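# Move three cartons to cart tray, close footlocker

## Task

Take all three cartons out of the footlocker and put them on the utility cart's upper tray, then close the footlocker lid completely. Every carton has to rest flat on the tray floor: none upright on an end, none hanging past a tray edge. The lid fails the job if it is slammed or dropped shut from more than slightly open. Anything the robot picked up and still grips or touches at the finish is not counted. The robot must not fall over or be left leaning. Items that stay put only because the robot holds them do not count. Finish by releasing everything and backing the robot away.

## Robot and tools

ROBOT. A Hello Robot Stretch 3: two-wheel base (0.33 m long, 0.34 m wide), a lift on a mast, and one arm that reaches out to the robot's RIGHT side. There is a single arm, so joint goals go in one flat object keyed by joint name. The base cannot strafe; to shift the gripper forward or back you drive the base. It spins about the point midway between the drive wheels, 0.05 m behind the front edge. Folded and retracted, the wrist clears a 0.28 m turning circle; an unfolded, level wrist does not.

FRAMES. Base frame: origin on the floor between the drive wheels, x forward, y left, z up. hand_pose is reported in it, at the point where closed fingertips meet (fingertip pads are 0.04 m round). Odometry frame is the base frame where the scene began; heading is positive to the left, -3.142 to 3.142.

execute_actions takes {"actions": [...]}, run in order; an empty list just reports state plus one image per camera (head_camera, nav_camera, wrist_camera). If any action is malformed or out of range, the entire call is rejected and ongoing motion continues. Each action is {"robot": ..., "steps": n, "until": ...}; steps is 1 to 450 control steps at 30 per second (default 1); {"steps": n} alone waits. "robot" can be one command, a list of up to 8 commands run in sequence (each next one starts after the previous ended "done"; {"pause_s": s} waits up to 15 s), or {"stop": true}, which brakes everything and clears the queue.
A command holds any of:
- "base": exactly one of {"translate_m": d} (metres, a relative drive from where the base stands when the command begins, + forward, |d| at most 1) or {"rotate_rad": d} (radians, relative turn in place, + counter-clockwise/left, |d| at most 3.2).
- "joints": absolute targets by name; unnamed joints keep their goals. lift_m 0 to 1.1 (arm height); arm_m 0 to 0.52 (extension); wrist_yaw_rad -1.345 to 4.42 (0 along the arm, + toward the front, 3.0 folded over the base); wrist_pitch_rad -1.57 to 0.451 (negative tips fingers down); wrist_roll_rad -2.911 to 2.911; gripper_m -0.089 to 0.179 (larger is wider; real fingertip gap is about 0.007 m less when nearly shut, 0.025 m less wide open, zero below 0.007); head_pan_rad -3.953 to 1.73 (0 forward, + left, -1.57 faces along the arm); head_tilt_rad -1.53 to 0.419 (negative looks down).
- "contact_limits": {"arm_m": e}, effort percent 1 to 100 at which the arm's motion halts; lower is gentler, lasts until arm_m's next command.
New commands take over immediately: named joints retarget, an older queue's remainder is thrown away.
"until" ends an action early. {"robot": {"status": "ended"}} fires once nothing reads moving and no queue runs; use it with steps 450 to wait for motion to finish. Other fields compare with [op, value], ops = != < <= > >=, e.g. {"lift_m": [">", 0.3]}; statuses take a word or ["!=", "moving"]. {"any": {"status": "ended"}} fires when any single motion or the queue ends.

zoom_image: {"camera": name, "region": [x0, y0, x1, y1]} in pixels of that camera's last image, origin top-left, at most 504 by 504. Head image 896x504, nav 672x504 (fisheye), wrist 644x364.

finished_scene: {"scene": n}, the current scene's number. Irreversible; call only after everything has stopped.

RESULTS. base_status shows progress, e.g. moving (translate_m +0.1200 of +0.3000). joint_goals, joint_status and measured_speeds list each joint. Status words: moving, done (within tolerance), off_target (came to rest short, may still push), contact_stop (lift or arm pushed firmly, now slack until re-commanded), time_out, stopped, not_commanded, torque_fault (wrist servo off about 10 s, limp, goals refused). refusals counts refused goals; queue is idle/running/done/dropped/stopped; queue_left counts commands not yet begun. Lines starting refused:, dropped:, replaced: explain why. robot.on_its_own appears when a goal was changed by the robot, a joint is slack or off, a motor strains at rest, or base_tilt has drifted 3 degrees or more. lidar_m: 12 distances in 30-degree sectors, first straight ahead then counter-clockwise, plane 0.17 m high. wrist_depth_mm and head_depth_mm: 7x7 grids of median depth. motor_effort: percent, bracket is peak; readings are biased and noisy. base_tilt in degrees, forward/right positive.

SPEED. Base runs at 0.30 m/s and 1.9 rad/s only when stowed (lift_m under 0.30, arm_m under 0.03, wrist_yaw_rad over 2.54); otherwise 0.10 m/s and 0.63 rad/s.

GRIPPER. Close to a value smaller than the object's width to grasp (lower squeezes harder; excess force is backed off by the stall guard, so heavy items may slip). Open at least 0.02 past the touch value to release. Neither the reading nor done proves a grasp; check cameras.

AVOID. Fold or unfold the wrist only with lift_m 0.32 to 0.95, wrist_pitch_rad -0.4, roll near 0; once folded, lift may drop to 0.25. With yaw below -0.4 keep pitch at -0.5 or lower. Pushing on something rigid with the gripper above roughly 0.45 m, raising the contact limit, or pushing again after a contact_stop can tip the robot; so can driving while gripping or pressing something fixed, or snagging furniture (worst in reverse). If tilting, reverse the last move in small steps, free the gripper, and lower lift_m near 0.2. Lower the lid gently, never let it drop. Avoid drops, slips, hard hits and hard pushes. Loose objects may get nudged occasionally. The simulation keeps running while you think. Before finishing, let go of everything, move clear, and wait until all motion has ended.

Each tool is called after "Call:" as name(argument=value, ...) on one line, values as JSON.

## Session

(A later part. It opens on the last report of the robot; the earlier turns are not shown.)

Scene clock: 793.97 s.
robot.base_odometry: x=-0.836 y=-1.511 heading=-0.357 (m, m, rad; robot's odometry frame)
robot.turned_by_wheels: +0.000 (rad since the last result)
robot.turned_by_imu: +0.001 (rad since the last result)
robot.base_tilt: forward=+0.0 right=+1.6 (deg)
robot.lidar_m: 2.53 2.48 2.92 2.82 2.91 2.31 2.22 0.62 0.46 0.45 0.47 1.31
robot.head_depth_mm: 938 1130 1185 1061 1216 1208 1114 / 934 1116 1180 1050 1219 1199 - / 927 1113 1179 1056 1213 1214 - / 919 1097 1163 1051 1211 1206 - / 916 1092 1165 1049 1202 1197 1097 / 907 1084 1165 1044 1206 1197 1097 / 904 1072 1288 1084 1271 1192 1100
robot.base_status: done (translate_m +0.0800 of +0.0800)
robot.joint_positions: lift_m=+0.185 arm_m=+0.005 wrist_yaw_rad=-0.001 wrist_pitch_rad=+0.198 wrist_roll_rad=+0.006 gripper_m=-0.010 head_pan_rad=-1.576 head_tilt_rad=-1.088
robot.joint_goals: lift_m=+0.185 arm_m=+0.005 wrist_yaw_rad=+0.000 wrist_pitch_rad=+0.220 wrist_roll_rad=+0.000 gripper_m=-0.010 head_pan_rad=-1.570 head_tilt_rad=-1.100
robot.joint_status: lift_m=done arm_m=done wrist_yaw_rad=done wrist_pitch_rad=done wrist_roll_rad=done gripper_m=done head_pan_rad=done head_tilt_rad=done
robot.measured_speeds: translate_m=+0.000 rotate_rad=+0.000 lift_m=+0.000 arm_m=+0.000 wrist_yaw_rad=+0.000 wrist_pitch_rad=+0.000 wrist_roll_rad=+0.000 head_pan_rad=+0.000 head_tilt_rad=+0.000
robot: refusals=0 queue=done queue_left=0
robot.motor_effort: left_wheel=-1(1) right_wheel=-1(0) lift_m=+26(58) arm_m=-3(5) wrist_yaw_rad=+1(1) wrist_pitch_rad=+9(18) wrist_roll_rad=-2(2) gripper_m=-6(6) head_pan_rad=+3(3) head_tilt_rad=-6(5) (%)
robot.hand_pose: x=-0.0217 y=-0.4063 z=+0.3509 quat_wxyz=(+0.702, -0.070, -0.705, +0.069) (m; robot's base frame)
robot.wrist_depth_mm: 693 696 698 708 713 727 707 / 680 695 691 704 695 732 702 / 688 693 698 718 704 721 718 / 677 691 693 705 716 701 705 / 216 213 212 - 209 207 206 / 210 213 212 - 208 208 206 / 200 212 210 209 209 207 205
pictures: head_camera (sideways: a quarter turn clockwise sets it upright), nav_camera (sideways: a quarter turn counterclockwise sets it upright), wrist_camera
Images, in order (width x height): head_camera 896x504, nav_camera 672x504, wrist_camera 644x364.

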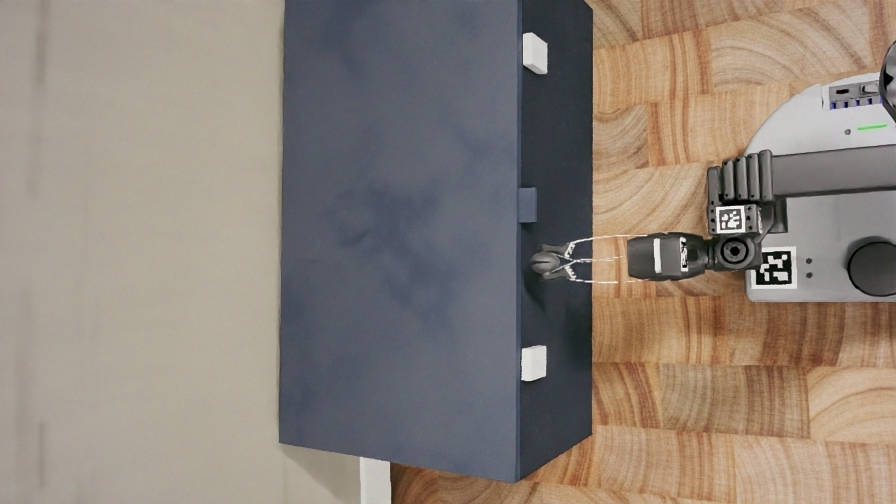

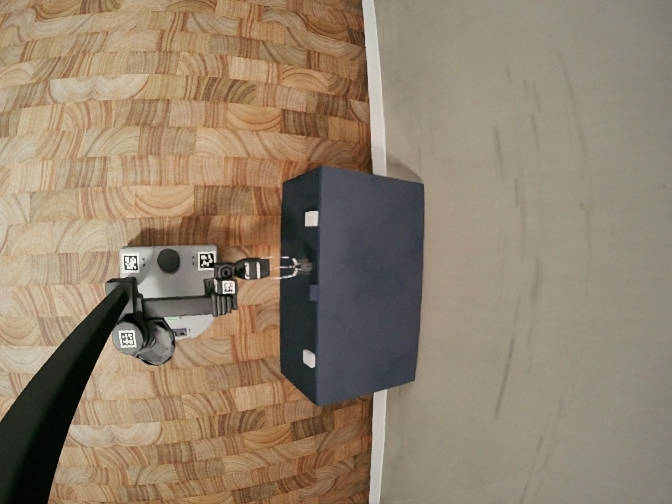

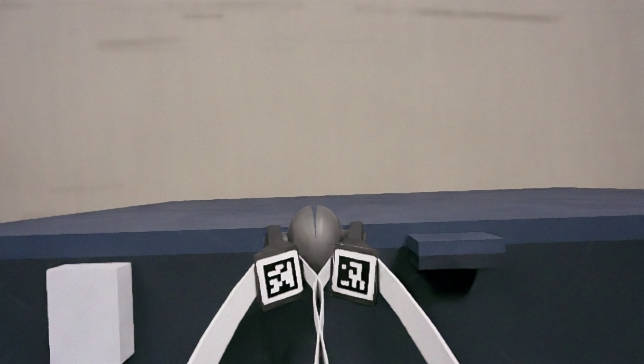

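Call:
execute_actions(actions=[{"robot":[{"joints":{"lift_m":0.174}},{"joints":{"arm_m":0.065},"contact_limits":{"arm_m":20}}],"steps":200,"until":{"robot":{"status":"ended"}}}])

Scene clock: 802.17 s.
robot.base_odometry: x=-0.836 y=-1.511 heading=-0.358 (m, m, rad; robot's odometry frame)
robot.turned_by_wheels: -0.001 (rad since the last result)
robot.turned_by_imu: +0.000 (rad since the last result)
robot.base_tilt: forward=+0.0 right=+1.6 (deg)
robot.lidar_m: 2.53 2.48 2.92 2.82 2.92 2.31 2.22 0.68 0.50 0.48 0.49 1.31
robot.head_depth_mm: 937 1123 1182 1063 1279 1207 1113 / 936 1112 1175 1059 1272 1209 - / 927 1114 1170 1055 1260 1240 - / 920 1105 1171 1053 1239 1182 - / 916 1097 1169 1045 1260 1197 1099 / 912 1088 1159 1043 1254 1194 1101 / 907 1078 1283 1381 1285 1189 1097
robot.base_status: done (translate_m +0.0800 of +0.0800)
robot.joint_positions: lift_m=+0.174 arm_m=+0.058 wrist_yaw_rad=-0.050 wrist_pitch_rad=+0.202 wrist_roll_rad=+0.003 gripper_m=-0.010 head_pan_rad=-1.576 head_tilt_rad=-1.089
robot.joint_goals: lift_m=+0.174 arm_m=+0.059 wrist_yaw_rad=+0.000 wrist_pitch_rad=+0.220 wrist_roll_rad=+0.000 gripper_m=-0.010 head_pan_rad=-1.570 head_tilt_rad=-1.100
robot.joint_status: lift_m=done arm_m=contact_stop wrist_yaw_rad=done wrist_pitch_rad=done wrist_roll_rad=done gripper_m=done head_pan_rad=done head_tilt_rad=done
robot.measured_speeds: translate_m=+0.000 rotate_rad=+0.000 lift_m=+0.000 arm_m=-0.024 wrist_yaw_rad=+0.000 wrist_pitch_rad=+0.000 wrist_roll_rad=+0.000 head_pan_rad=+0.000 head_tilt_rad=+0.000
robot: refusals=0 queue=dropped queue_left=0
robot.on_its_own: arm_m is slack since a contact_stop, until your next command for it (your +0.065 is given up)
robot.motor_effort: left_wheel=-9(9) right_wheel=+18(18) lift_m=+30(30) arm_m=+10(20) wrist_yaw_rad=+56(57) wrist_pitch_rad=+7(9) wrist_roll_rad=-1(2) gripper_m=-10(11) head_pan_rad=+3(3) head_tilt_rad=-4(5) (%)
robot.contact_limits: arm_m 20 (drawing in: default 20, maximum 32; extending or still: default 26, maximum 43)
robot.hand_pose: x=-0.0342 y=-0.4590 z=+0.3410 quat_wxyz=(+0.704, -0.089, -0.702, +0.054) (m; robot's base frame)
robot.wrist_depth_mm: 617 629 653 655 675 677 695 / 616 616 629 655 668 678 686 / 611 628 656 646 657 688 695 / 609 625 630 652 670 694 693 / 175 178 182 - 189 170 200 / 161 178 181 187 190 194 199 / 161 178 183 186 190 196 201
pictures: head_camera (sideways: a quarter turn clockwise sets it upright), nav_camera (sideways: a quarter turn counterclockwise sets it upright), wrist_camera
Images, in order (width x height): head_camera 896x504, nav_camera 672x504, wrist_camera 644x364.

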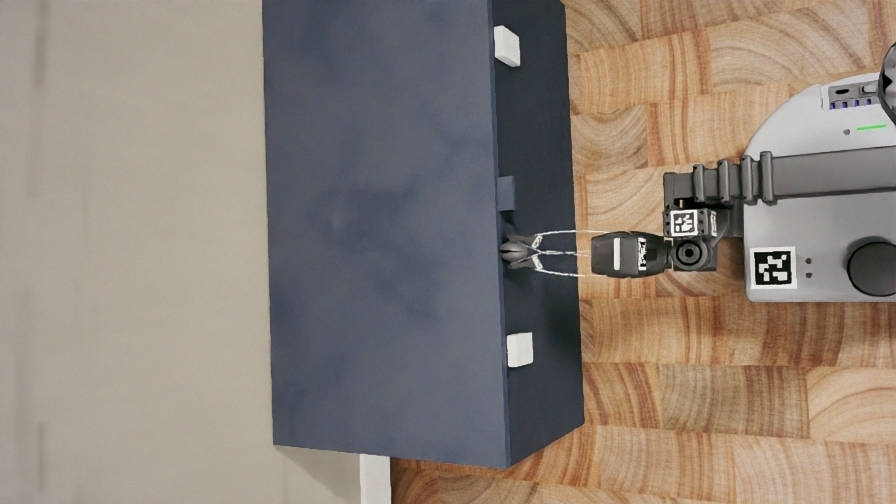

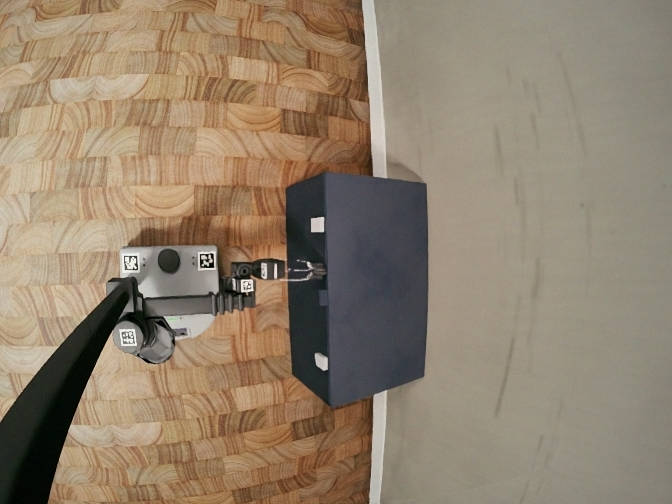

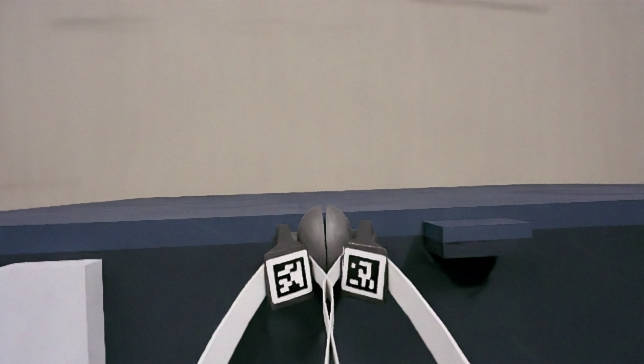

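Call:
execute_actions(actions=[{"robot":[{"joints":{"arm_m":0.04}},{"joints":{"wrist_yaw_rad":0.05}},{"joints":{"arm_m":0.075},"contact_limits":{"arm_m":20}}],"steps":200,"until":{"robot":{"status":"ended"}}},{"steps":15}])

Scene clock: 814.30 s.
robot.base_odometry: x=-0.836 y=-1.511 heading=-0.357 (m, m, rad; robot's odometry frame)
robot.turned_by_wheels: +0.001 (rad since the last result)
robot.turned_by_imu: +0.002 (rad since the last result)
robot.base_tilt: forward=+0.0 right=+1.6 (deg)
robot.lidar_m: 2.53 2.48 2.92 2.82 2.91 2.31 2.22 0.69 0.50 0.48 0.49 1.30
robot.head_depth_mm: 940 1125 1179 1065 1286 1210 1117 / 933 1118 1175 1061 1267 1204 - / 924 1112 1172 1050 1264 1231 - / 923 1101 1169 1053 1224 1184 - / 913 1097 1169 1045 1257 1197 1103 / 912 1091 1164 1042 1256 1191 1101 / 905 1080 1284 1387 1282 1191 1095
robot.base_status: done (translate_m +0.0800 of +0.0800)
robot.joint_positions: lift_m=+0.174 arm_m=+0.058 wrist_yaw_rad=+0.042 wrist_pitch_rad=+0.202 wrist_roll_rad=+0.003 gripper_m=-0.010 head_pan_rad=-1.576 head_tilt_rad=-1.089
robot.joint_goals: lift_m=+0.174 arm_m=+0.058 wrist_yaw_rad=+0.050 wrist_pitch_rad=+0.220 wrist_roll_rad=+0.000 gripper_m=-0.010 head_pan_rad=-1.570 head_tilt_rad=-1.100
robot.joint_status: lift_m=done arm_m=contact_stop wrist_yaw_rad=done wrist_pitch_rad=done wrist_roll_rad=done gripper_m=done head_pan_rad=done head_tilt_rad=done
robot.measured_speeds: translate_m=+0.000 rotate_rad=+0.000 lift_m=+0.000 arm_m=+0.000 wrist_yaw_rad=+0.000 wrist_pitch_rad=+0.000 wrist_roll_rad=+0.000 head_pan_rad=+0.000 head_tilt_rad=+0.000
robot: refusals=0 queue=dropped queue_left=0
robot.on_its_own: arm_m is slack since a contact_stop, until your next command for it (your +0.075 is given up)
robot.motor_effort: left_wheel=-1(9) right_wheel=+2(17) lift_m=+30(30) arm_m=+0(20) wrist_yaw_rad=+9(56) wrist_pitch_rad=+7(8) wrist_roll_rad=-1(1) gripper_m=-6(10) head_pan_rad=+3(3) head_tilt_rad=-4(6) (%)
robot.contact_limits: arm_m 20 (drawing in: default 20, maximum 32; extending or still: default 26, maximum 43)
robot.hand_pose: x=-0.0107 y=-0.4584 z=+0.3408 quat_wxyz=(+0.701, -0.056, -0.706, +0.086) (m; robot's base frame)
robot.wrist_depth_mm: 658 655 653 643 644 657 644 / 664 650 646 657 650 635 649 / 668 654 653 655 645 648 660 / 666 656 663 646 655 631 642 / 188 187 186 - 186 170 184 / 181 173 186 186 185 184 184 / 182 173 188 186 185 185 183
pictures: head_camera (sideways: a quarter turn clockwise sets it upright), nav_camera (sideways: a quarter turn counterclockwise sets it upright), wrist_camera
Images, in order (width x height): head_camera 896x504, nav_camera 672x504, wrist_camera 644x364.

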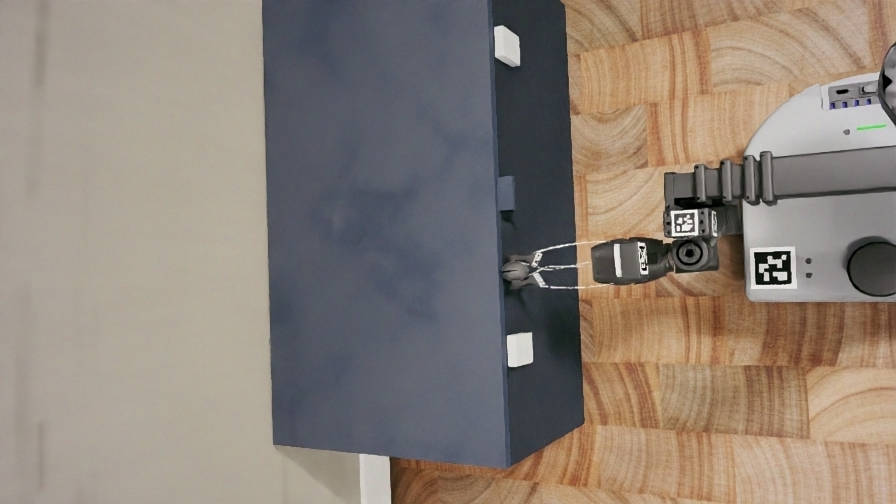

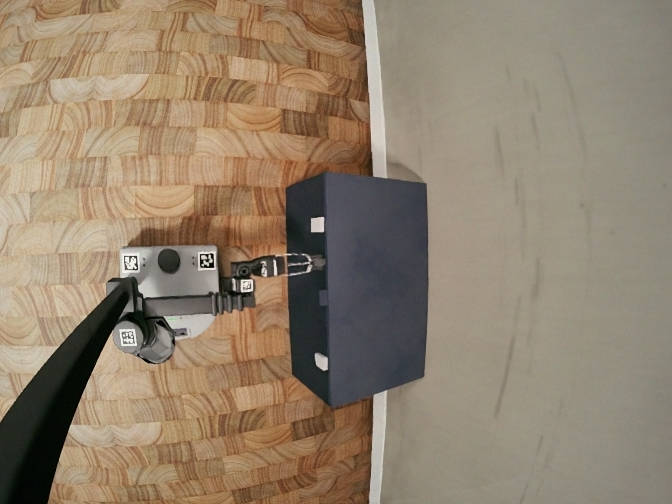

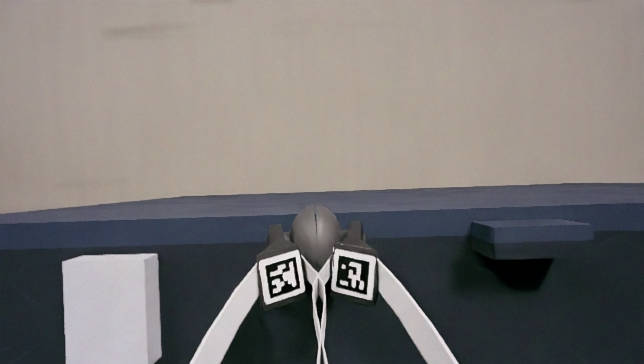

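Call:
execute_actions(actions=[{"robot":[{"joints":{"arm_m":0.05}},{"joints":{"lift_m":0.180}},{"joints":{"arm_m":0.061},"contact_limits":{"arm_m":30}}],"steps":200,"until":{"robot":{"status":"ended"}}},{"steps":15}])

Scene clock: 826.70 s.
robot.base_odometry: x=-0.836 y=-1.511 heading=-0.357 (m, m, rad; robot's odometry frame)
robot.turned_by_wheels: +0.000 (rad since the last result)
robot.turned_by_imu: +0.001 (rad since the last result)
robot.base_tilt: forward=-0.1 right=+1.6 (deg)
robot.lidar_m: 2.53 2.48 2.92 2.82 2.92 2.31 2.22 0.69 0.49 0.48 0.49 1.31
robot.head_depth_mm: 942 1128 1184 1063 1282 1204 1114 / 931 1117 1181 1057 1267 1205 - / 927 1108 1176 1053 1265 1231 - / 921 1097 1172 1052 1224 1178 - / 916 1092 1165 1048 1260 1194 1102 / 912 1084 1162 1043 1252 1187 1099 / 906 1079 1285 1393 1287 1188 1105
robot.base_status: done (translate_m +0.0800 of +0.0800)
robot.joint_positions: lift_m=+0.180 arm_m=+0.059 wrist_yaw_rad=+0.047 wrist_pitch_rad=+0.205 wrist_roll_rad=+0.003 gripper_m=-0.010 head_pan_rad=-1.576 head_tilt_rad=-1.089
robot.joint_goals: lift_m=+0.180 arm_m=+0.061 wrist_yaw_rad=+0.050 wrist_pitch_rad=+0.220 wrist_roll_rad=+0.000 gripper_m=-0.010 head_pan_rad=-1.570 head_tilt_rad=-1.100
robot.joint_status: lift_m=done arm_m=done wrist_yaw_rad=done wrist_pitch_rad=done wrist_roll_rad=done gripper_m=done head_pan_rad=done head_tilt_rad=done
robot.measured_speeds: translate_m=+0.000 rotate_rad=+0.000 lift_m=+0.000 arm_m=+0.000 wrist_yaw_rad=+0.000 wrist_pitch_rad=+0.000 wrist_roll_rad=+0.000 head_pan_rad=+0.000 head_tilt_rad=+0.000
robot: refusals=0 queue=done queue_left=0
robot.on_its_own: arm_m is at rest, and its effort (+19) is outside its rest range (-14 to +14)
robot.motor_effort: left_wheel=-3(3) right_wheel=+6(6) lift_m=+53(57) arm_m=+19(21) wrist_yaw_rad=+3(9) wrist_pitch_rad=+6(7) wrist_roll_rad=-1(1) gripper_m=-7(7) head_pan_rad=+3(3) head_tilt_rad=-4(5) (%)
robot.contact_limits: arm_m 30 (drawing in: default 20, maximum 32; extending or still: default 26, maximum 43)
robot.hand_pose: x=-0.0094 y=-0.4594 z=+0.3469 quat_wxyz=(+0.701, -0.055, -0.706, +0.089) (m; robot's base frame)
robot.wrist_depth_mm: 670 676 660 656 657 642 649 / 668 662 658 669 651 656 640 / 669 652 658 654 673 647 654 / 665 673 668 665 641 646 638 / 188 189 188 - 184 181 181 / 190 176 187 - 184 184 182 / 180 174 186 185 184 183 182
pictures: head_camera (sideways: a quarter turn clockwise sets it upright), nav_camera (sideways: a quarter turn counterclockwise sets it upright), wrist_camera
Images, in order (width x height): head_camera 896x504, nav_camera 672x504, wrist_camera 644x364.

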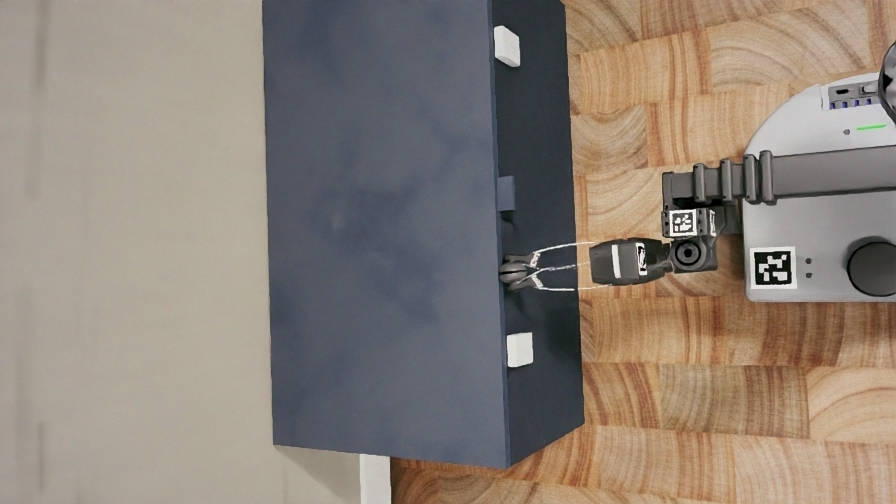

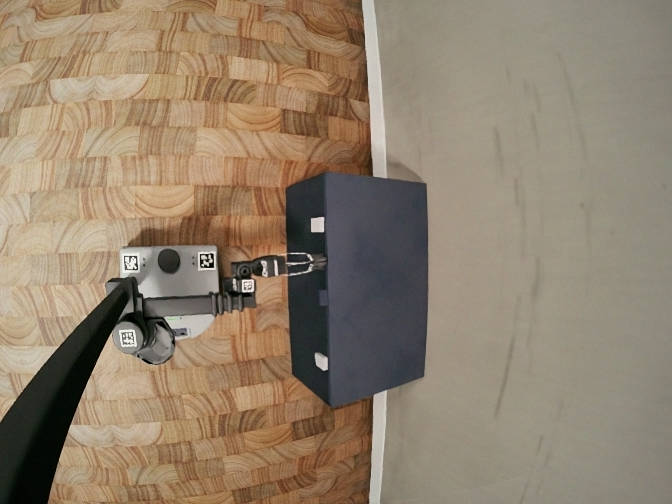

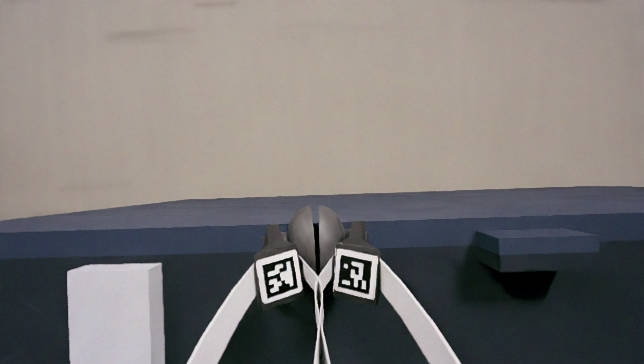

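Holding force 19. Lift now.

Call:
execute_actions(actions=[{"robot":{"joints":{"lift_m":0.192}},"steps":200,"until":{"robot":{"status":"ended"}}},{"steps":10}])

Scene clock: 834.00 s.
robot.base_odometry: x=-0.836 y=-1.511 heading=-0.357 (m, m, rad; robot's odometry frame)
robot.turned_by_wheels: +0.000 (rad since the last result)
robot.turned_by_imu: +0.001 (rad since the last result)
robot.base_tilt: forward=-0.1 right=+1.6 (deg)
robot.lidar_m: 2.53 2.49 2.92 2.82 2.92 2.32 2.22 0.69 0.50 0.48 0.49 1.31
robot.head_depth_mm: 939 1131 1180 1065 1281 1204 1111 / 934 1115 1176 1054 1265 1203 - / 925 1107 1171 1050 1256 1230 - / 923 1100 1174 1043 1223 1182 - / 915 1091 1166 1040 1256 1196 1105 / 909 1085 1159 1036 1250 1188 1100 / 908 1079 1279 1377 1290 1187 1100
robot.base_status: done (translate_m +0.0800 of +0.0800)
robot.joint_positions: lift_m=+0.191 arm_m=+0.059 wrist_yaw_rad=+0.047 wrist_pitch_rad=+0.185 wrist_roll_rad=+0.003 gripper_m=-0.010 head_pan_rad=-1.576 head_tilt_rad=-1.089
robot.joint_goals: lift_m=+0.192 arm_m=+0.061 wrist_yaw_rad=+0.050 wrist_pitch_rad=+0.220 wrist_roll_rad=+0.000 gripper_m=-0.010 head_pan_rad=-1.570 head_tilt_rad=-1.100
robot.joint_status: lift_m=done arm_m=done wrist_yaw_rad=done wrist_pitch_rad=done wrist_roll_rad=done gripper_m=done head_pan_rad=done head_tilt_rad=done
robot.measured_speeds: translate_m=+0.000 rotate_rad=+0.000 lift_m=+0.000 arm_m=+0.000 wrist_yaw_rad=+0.000 wrist_pitch_rad=+0.000 wrist_roll_rad=+0.000 head_pan_rad=+0.000 head_tilt_rad=+0.000
robot: refusals=0 queue=done queue_left=0
robot.on_its_own: arm_m is at rest, and its effort (+19) is outside its rest range (-14 to +14)
robot.motor_effort: left_wheel=-3(3) right_wheel=+7(7) lift_m=+57(61) arm_m=+19(19) wrist_yaw_rad=+4(3) wrist_pitch_rad=+14(16) wrist_roll_rad=-1(1) gripper_m=-7(7) head_pan_rad=+3(3) head_tilt_rad=-5(4) (%)
robot.contact_limits: arm_m 30 (drawing in: default 20, maximum 32; extending or still: default 26, maximum 43)
robot.hand_pose: x=-0.0095 y=-0.4599 z=+0.3536 quat_wxyz=(+0.701, -0.048, -0.706, +0.082) (m; robot's base frame)
robot.wrist_depth_mm: 658 650 649 641 634 628 645 / 664 653 646 658 647 649 641 / 668 671 645 666 648 641 638 / 670 664 642 638 653 636 631 / 190 188 197 - 185 184 181 / 189 185 188 - 184 183 183 / 183 174 188 187 185 184 182
pictures: head_camera (sideways: a quarter turn clockwise sets it upright), nav_camera (sideways: a quarter turn counterclockwise sets it upright), wrist_camera
Images, in order (width x height): head_camera 896x504, nav_camera 672x504, wrist_camera 644x364.

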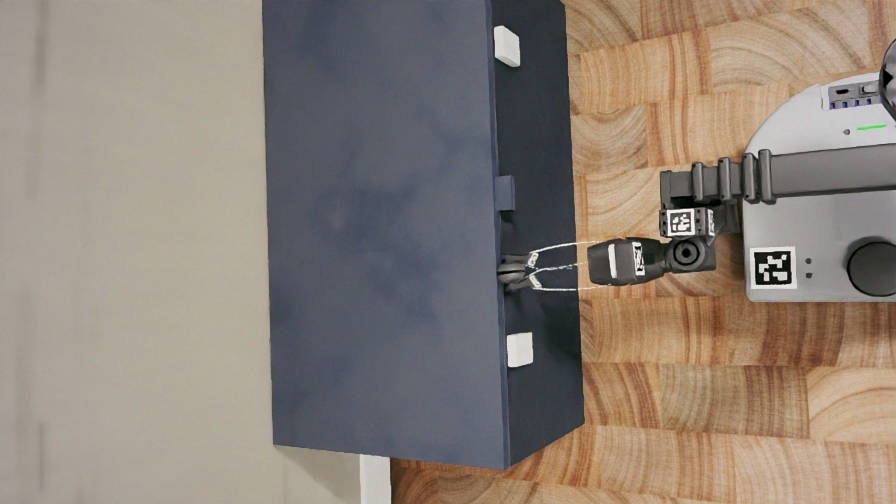

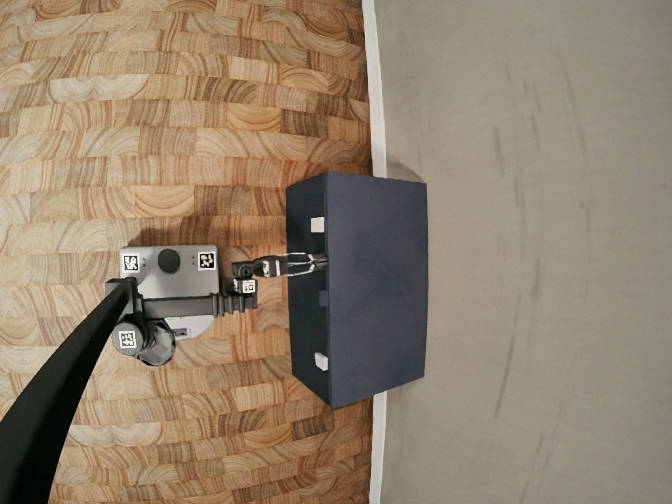

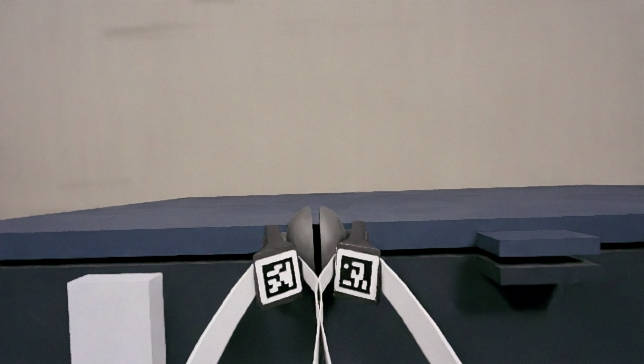

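Call:
execute_actions(actions=[{"robot":[{"joints":{"lift_m":0.180}},{"joints":{"arm_m":0.045}},{"joints":{"lift_m":0.256,"wrist_pitch_rad":-0.08}}],"steps":300,"until":{"robot":{"status":"ended"}}},{"steps":10}])

Scene clock: 871.13 s.
robot.base_odometry: x=-0.836 y=-1.511 heading=-0.357 (m, m, rad; robot's odometry frame)
robot.turned_by_wheels: +0.000 (rad since the last result)
robot.turned_by_imu: +0.002 (rad since the last result)
robot.base_tilt: forward=+0.0 right=+1.6 (deg)
robot.lidar_m: 2.53 2.49 2.92 2.82 2.91 2.31 2.22 0.68 0.50 0.47 0.49 1.31
robot.head_depth_mm: 937 1125 1183 1063 1285 1210 1115 / 931 1119 1182 1054 1270 1201 - / 926 1113 1176 1052 1262 - - / 921 1104 1173 1047 1220 1187 - / 915 1090 1161 1048 1260 1203 1101 / 908 1086 1163 1043 1256 1196 1100 / 907 1079 1281 1392 1284 1184 1101
robot.base_status: done (translate_m +0.0800 of +0.0800)
robot.joint_positions: lift_m=+0.256 arm_m=+0.045 wrist_yaw_rad=+0.048 wrist_pitch_rad=-0.097 wrist_roll_rad=+0.003 gripper_m=-0.010 head_pan_rad=-1.576 head_tilt_rad=-1.089
robot.joint_goals: lift_m=+0.256 arm_m=+0.045 wrist_yaw_rad=+0.050 wrist_pitch_rad=-0.080 wrist_roll_rad=+0.000 gripper_m=-0.010 head_pan_rad=-1.570 head_tilt_rad=-1.100
robot.joint_status: lift_m=done arm_m=done wrist_yaw_rad=done wrist_pitch_rad=done wrist_roll_rad=done gripper_m=done head_pan_rad=done head_tilt_rad=done
robot.measured_speeds: translate_m=+0.000 rotate_rad=+0.000 lift_m=+0.000 arm_m=+0.000 wrist_yaw_rad=+0.000 wrist_pitch_rad=+0.000 wrist_roll_rad=+0.000 head_pan_rad=+0.000 head_tilt_rad=+0.000
robot: refusals=0 queue=done queue_left=0
robot.motor_effort: left_wheel=-1(3) right_wheel=-1(7) lift_m=+53(59) arm_m=-3(20) wrist_yaw_rad=+3(3) wrist_pitch_rad=+7(14) wrist_roll_rad=-1(1) gripper_m=-6(7) head_pan_rad=+3(3) head_tilt_rad=-6(5) (%)
robot.hand_pose: x=-0.0094 y=-0.4427 z=+0.3455 quat_wxyz=(+0.706, +0.051, -0.706, -0.018) (m; robot's base frame)
robot.wrist_depth_mm: 586 589 589 582 592 595 585 / 624 621 622 628 620 621 615 / 659 626 538 522 498 475 454 / 260 254 248 243 238 233 227 / 206 202 205 - 203 180 200 / 219 202 216 - 215 216 213 / 230 229 229 228 228 226 226
pictures: head_camera (sideways: a quarter turn clockwise sets it upright), nav_camera (sideways: a quarter turn counterclockwise sets it upright), wrist_camera
Images, in order (width x height): head_camera 896x504, nav_camera 672x504, wrist_camera 644x364.

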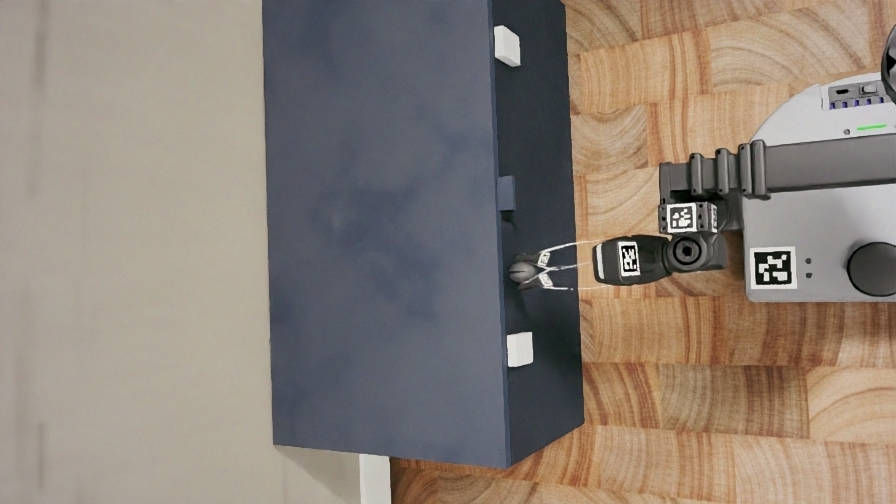

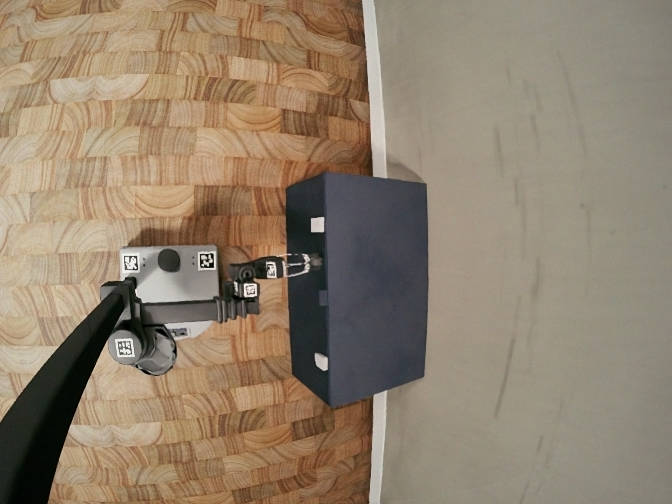

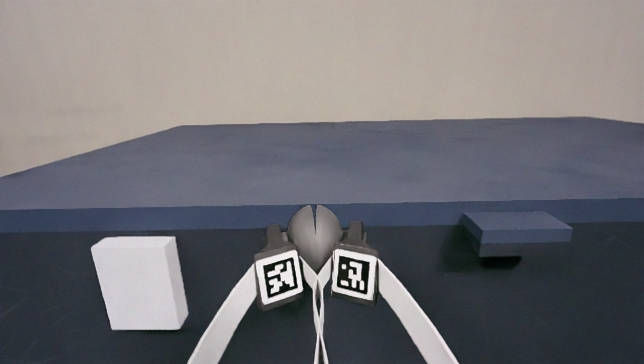

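Call:
execute_actions(actions=[{"robot":[{"joints":{"arm_m":0.063},"contact_limits":{"arm_m":30}},{"pause_s":0.4},{"joints":{"lift_m":0.275}}],"steps":300,"until":{"robot":{"status":"ended"}}},{"steps":10}])

Scene clock: 880.63 s.
robot.base_odometry: x=-0.836 y=-1.511 heading=-0.357 (m, m, rad; robot's odometry frame)
robot.turned_by_wheels: +0.000 (rad since the last result)
robot.turned_by_imu: +0.001 (rad since the last result)
robot.base_tilt: forward=+0.0 right=+1.7 (deg)
robot.lidar_m: 2.53 2.48 2.92 2.81 2.92 2.32 2.22 0.69 0.50 0.48 0.49 1.31
robot.head_depth_mm: 939 1127 1183 1061 1281 1205 1115 / 936 1121 1184 1062 1267 1207 - / 926 1110 1174 1052 1267 - - / 923 1100 1172 1052 1214 1184 - / 916 1095 1165 1047 1257 1194 1102 / 912 1079 1161 1047 1257 1189 1101 / 905 1077 1283 1395 1284 1190 1095
robot.base_status: done (translate_m +0.0800 of +0.0800)
robot.joint_positions: lift_m=+0.275 arm_m=+0.063 wrist_yaw_rad=+0.049 wrist_pitch_rad=-0.102 wrist_roll_rad=+0.003 gripper_m=-0.010 head_pan_rad=-1.576 head_tilt_rad=-1.089
robot.joint_goals: lift_m=+0.275 arm_m=+0.063 wrist_yaw_rad=+0.050 wrist_pitch_rad=-0.080 wrist_roll_rad=+0.000 gripper_m=-0.010 head_pan_rad=-1.570 head_tilt_rad=-1.100
robot.joint_status: lift_m=done arm_m=done wrist_yaw_rad=done wrist_pitch_rad=done wrist_roll_rad=done gripper_m=done head_pan_rad=done head_tilt_rad=done
robot.measured_speeds: translate_m=+0.000 rotate_rad=+0.000 lift_m=+0.000 arm_m=+0.000 wrist_yaw_rad=+0.000 wrist_pitch_rad=+0.000 wrist_roll_rad=+0.000 head_pan_rad=+0.000 head_tilt_rad=+0.000
robot: refusals=0 queue=done queue_left=0
robot.motor_effort: left_wheel=-1(1) right_wheel=+0(1) lift_m=+53(57) arm_m=+3(12) wrist_yaw_rad=+1(3) wrist_pitch_rad=+9(18) wrist_roll_rad=-1(1) gripper_m=-6(6) head_pan_rad=+3(3) head_tilt_rad=-5(6) (%)
robot.contact_limits: arm_m 30 (drawing in: default 20, maximum 32; extending or still: default 26, maximum 43)
robot.hand_pose: x=-0.0092 y=-0.4598 z=+0.3632 quat_wxyz=(+0.706, +0.053, -0.706, -0.019) (m; robot's base frame)
robot.wrist_depth_mm: 579 585 571 561 584 571 576 / 602 599 595 597 614 591 593 / 641 633 622 604 607 574 574 / 344 314 310 302 296 292 280 / 208 204 201 - 194 192 189 / 197 191 196 - 196 173 192 / 209 193 208 208 207 206 205
pictures: head_camera (sideways: a quarter turn clockwise sets it upright), nav_camera (sideways: a quarter turn counterclockwise sets it upright), wrist_camera
Images, in order (width x height): head_camera 896x504, nav_camera 672x504, wrist_camera 644x364.

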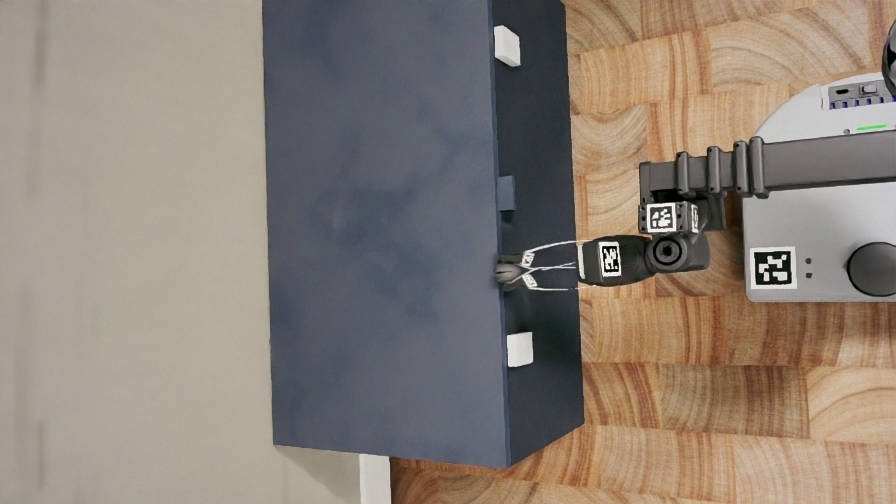

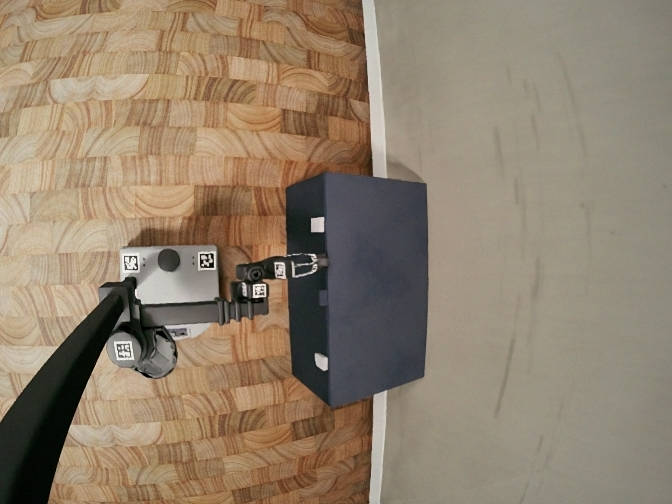

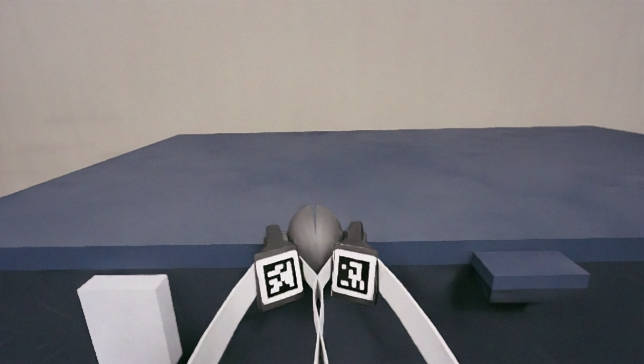

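Force was too low (12). Retry with 0.065.

Call:
execute_actions(actions=[{"robot":[{"joints":{"arm_m":0.052}},{"joints":{"lift_m":0.252}},{"joints":{"lift_m":0.256}},{"joints":{"arm_m":0.0655},"contact_limits":{"arm_m":30}}],"steps":300,"until":{"robot":{"status":"ended"}}},{"steps":15}])

Scene clock: 889.50 s.
robot.base_odometry: x=-0.836 y=-1.511 heading=-0.357 (m, m, rad; robot's odometry frame)
robot.turned_by_wheels: +0.000 (rad since the last result)
robot.turned_by_imu: +0.001 (rad since the last result)
robot.base_tilt: forward=+0.0 right=+1.6 (deg)
robot.lidar_m: 2.53 2.48 2.92 2.82 2.92 2.31 2.22 0.68 0.50 0.47 0.49 1.30
robot.head_depth_mm: 942 1128 1186 1061 1282 1208 1108 / 933 1113 1182 1058 1267 1206 - / 925 1109 1176 1051 1267 - - / 919 1103 1174 1052 1222 1186 - / 915 1095 1170 1049 1266 1199 1107 / 909 1085 1160 1045 1254 1193 1099 / 908 1082 1286 1388 1291 1187 1099
robot.base_status: done (translate_m +0.0800 of +0.0800)
robot.joint_positions: lift_m=+0.256 arm_m=+0.063 wrist_yaw_rad=+0.048 wrist_pitch_rad=-0.107 wrist_roll_rad=+0.003 gripper_m=-0.010 head_pan_rad=-1.576 head_tilt_rad=-1.089
robot.joint_goals: lift_m=+0.256 arm_m=+0.066 wrist_yaw_rad=+0.050 wrist_pitch_rad=-0.080 wrist_roll_rad=+0.000 gripper_m=-0.010 head_pan_rad=-1.570 head_tilt_rad=-1.100
robot.joint_status: lift_m=done arm_m=done wrist_yaw_rad=done wrist_pitch_rad=done wrist_roll_rad=done gripper_m=done head_pan_rad=done head_tilt_rad=done
robot.measured_speeds: translate_m=+0.000 rotate_rad=+0.000 lift_m=+0.000 arm_m=+0.000 wrist_yaw_rad=+0.000 wrist_pitch_rad=+0.000 wrist_roll_rad=+0.000 head_pan_rad=+0.000 head_tilt_rad=+0.000
robot: refusals=0 queue=done queue_left=0
robot.on_its_own: arm_m is at rest, and its effort (+19) is outside its rest range (-14 to +14)
robot.motor_effort: left_wheel=-3(3) right_wheel=+6(6) lift_m=+47(57) arm_m=+19(21) wrist_yaw_rad=+2(2) wrist_pitch_rad=+11(11) wrist_roll_rad=-1(1) gripper_m=-6(6) head_pan_rad=+3(3) head_tilt_rad=-5(5) (%)
robot.contact_limits: arm_m 30 (drawing in: default 20, maximum 32; extending or still: default 26, maximum 43)
robot.hand_pose: x=-0.0093 y=-0.4603 z=+0.3431 quat_wxyz=(+0.706, +0.055, -0.706, -0.021) (m; robot's base frame)
robot.wrist_depth_mm: 578 581 579 575 555 555 570 / 599 610 614 604 616 591 605 / 635 619 499 474 454 431 418 / 251 243 238 236 228 224 218 / 189 186 187 - 186 177 181 / 197 184 199 - 195 195 193 / 212 194 210 209 208 207 207
pictures: head_camera (sideways: a quarter turn clockwise sets it upright), nav_camera (sideways: a quarter turn counterclockwise sets it upright), wrist_camera
Images, in order (width x height): head_camera 896x504, nav_camera 672x504, wrist_camera 644x364.

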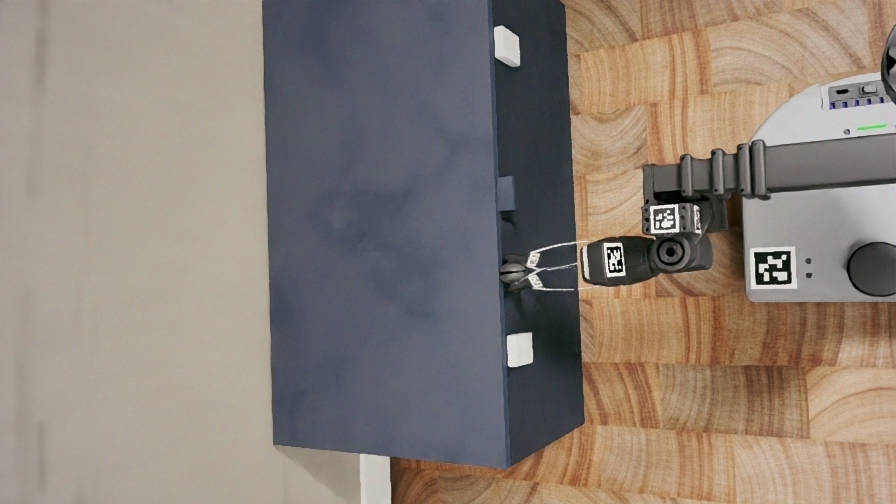

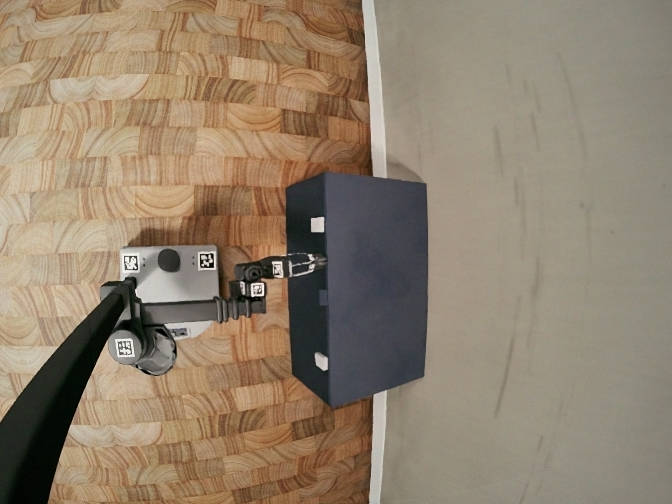

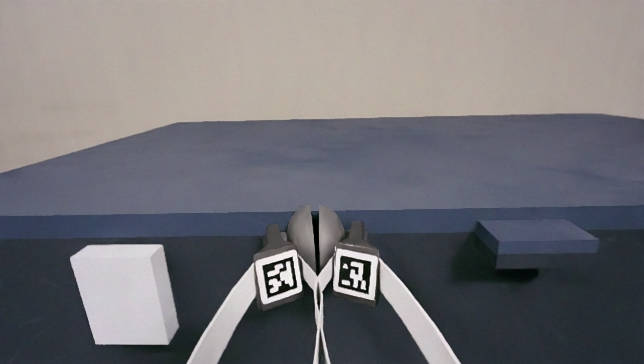

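Call:
execute_actions(actions=[{"robot":{"joints":{"lift_m":0.272}},"steps":300,"until":{"robot":{"status":"ended"}}},{"steps":10}])

Scene clock: 897.37 s.
robot.base_odometry: x=-0.836 y=-1.511 heading=-0.357 (m, m, rad; robot's odometry frame)
robot.turned_by_wheels: +0.000 (rad since the last result)
robot.turned_by_imu: +0.001 (rad since the last result)
robot.base_tilt: forward=+0.0 right=+1.6 (deg)
robot.lidar_m: 2.53 2.48 2.92 2.82 2.92 2.31 2.22 0.68 0.50 0.48 0.49 1.31
robot.head_depth_mm: 942 1124 1186 1065 1281 1206 1111 / 931 1118 1182 1058 1265 1210 - / 926 1113 1177 1050 1261 - - / 923 1102 1173 1049 1227 1179 - / 918 1091 1168 1046 1256 1197 1104 / 910 1083 1164 1044 1252 1194 1102 / 906 1077 1284 1390 1282 1192 1101
robot.base_status: done (translate_m +0.0800 of +0.0800)
robot.joint_positions: lift_m=+0.271 arm_m=+0.065 wrist_yaw_rad=+0.049 wrist_pitch_rad=-0.151 wrist_roll_rad=+0.003 gripper_m=-0.010 head_pan_rad=-1.576 head_tilt_rad=-1.089
robot.joint_goals: lift_m=+0.272 arm_m=+0.066 wrist_yaw_rad=+0.050 wrist_pitch_rad=-0.080 wrist_roll_rad=+0.000 gripper_m=-0.010 head_pan_rad=-1.570 head_tilt_rad=-1.100
robot.joint_status: lift_m=done arm_m=done wrist_yaw_rad=done wrist_pitch_rad=done wrist_roll_rad=done gripper_m=done head_pan_rad=done head_tilt_rad=done
robot.measured_speeds: translate_m=+0.000 rotate_rad=+0.000 lift_m=+0.000 arm_m=+0.000 wrist_yaw_rad=+0.000 wrist_pitch_rad=+0.000 wrist_roll_rad=+0.000 head_pan_rad=+0.000 head_tilt_rad=+0.000
robot: refusals=0 queue=done queue_left=0
robot.motor_effort: left_wheel=-2(3) right_wheel=+1(6) lift_m=+56(54) arm_m=+7(19) wrist_yaw_rad=+1(2) wrist_pitch_rad=+29(30) wrist_roll_rad=-1(2) gripper_m=-6(7) head_pan_rad=+3(3) head_tilt_rad=-5(5) (%)
robot.contact_limits: arm_m 30 (drawing in: default 20, maximum 32; extending or still: default 26, maximum 43)
robot.hand_pose: x=-0.0093 y=-0.4591 z=+0.3477 quat_wxyz=(+0.705, +0.071, -0.704, -0.037) (m; robot's base frame)
robot.wrist_depth_mm: 572 577 571 571 576 569 580 / 599 596 590 599 598 598 600 / 635 444 429 415 406 393 384 / 245 237 238 232 228 226 221 / 193 190 188 - 186 180 182 / 202 186 200 - 198 199 198 / 216 199 215 213 213 211 211
pictures: head_camera (sideways: a quarter turn clockwise sets it upright), nav_camera (sideways: a quarter turn counterclockwise sets it upright), wrist_camera
Images, in order (width x height): head_camera 896x504, nav_camera 672x504, wrist_camera 644x364.

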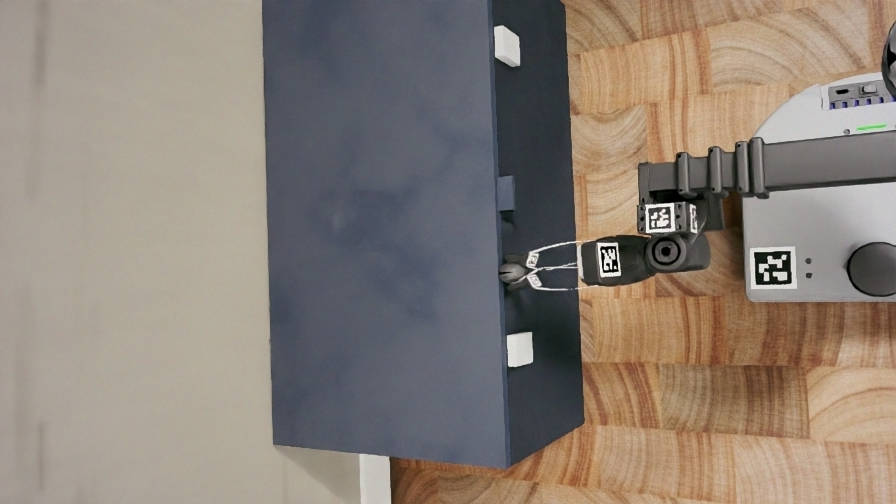

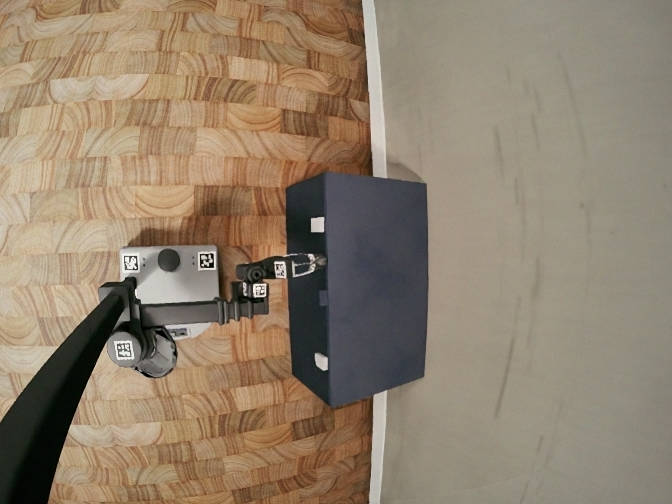

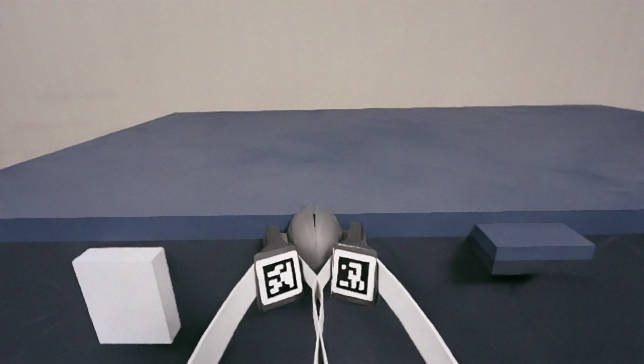

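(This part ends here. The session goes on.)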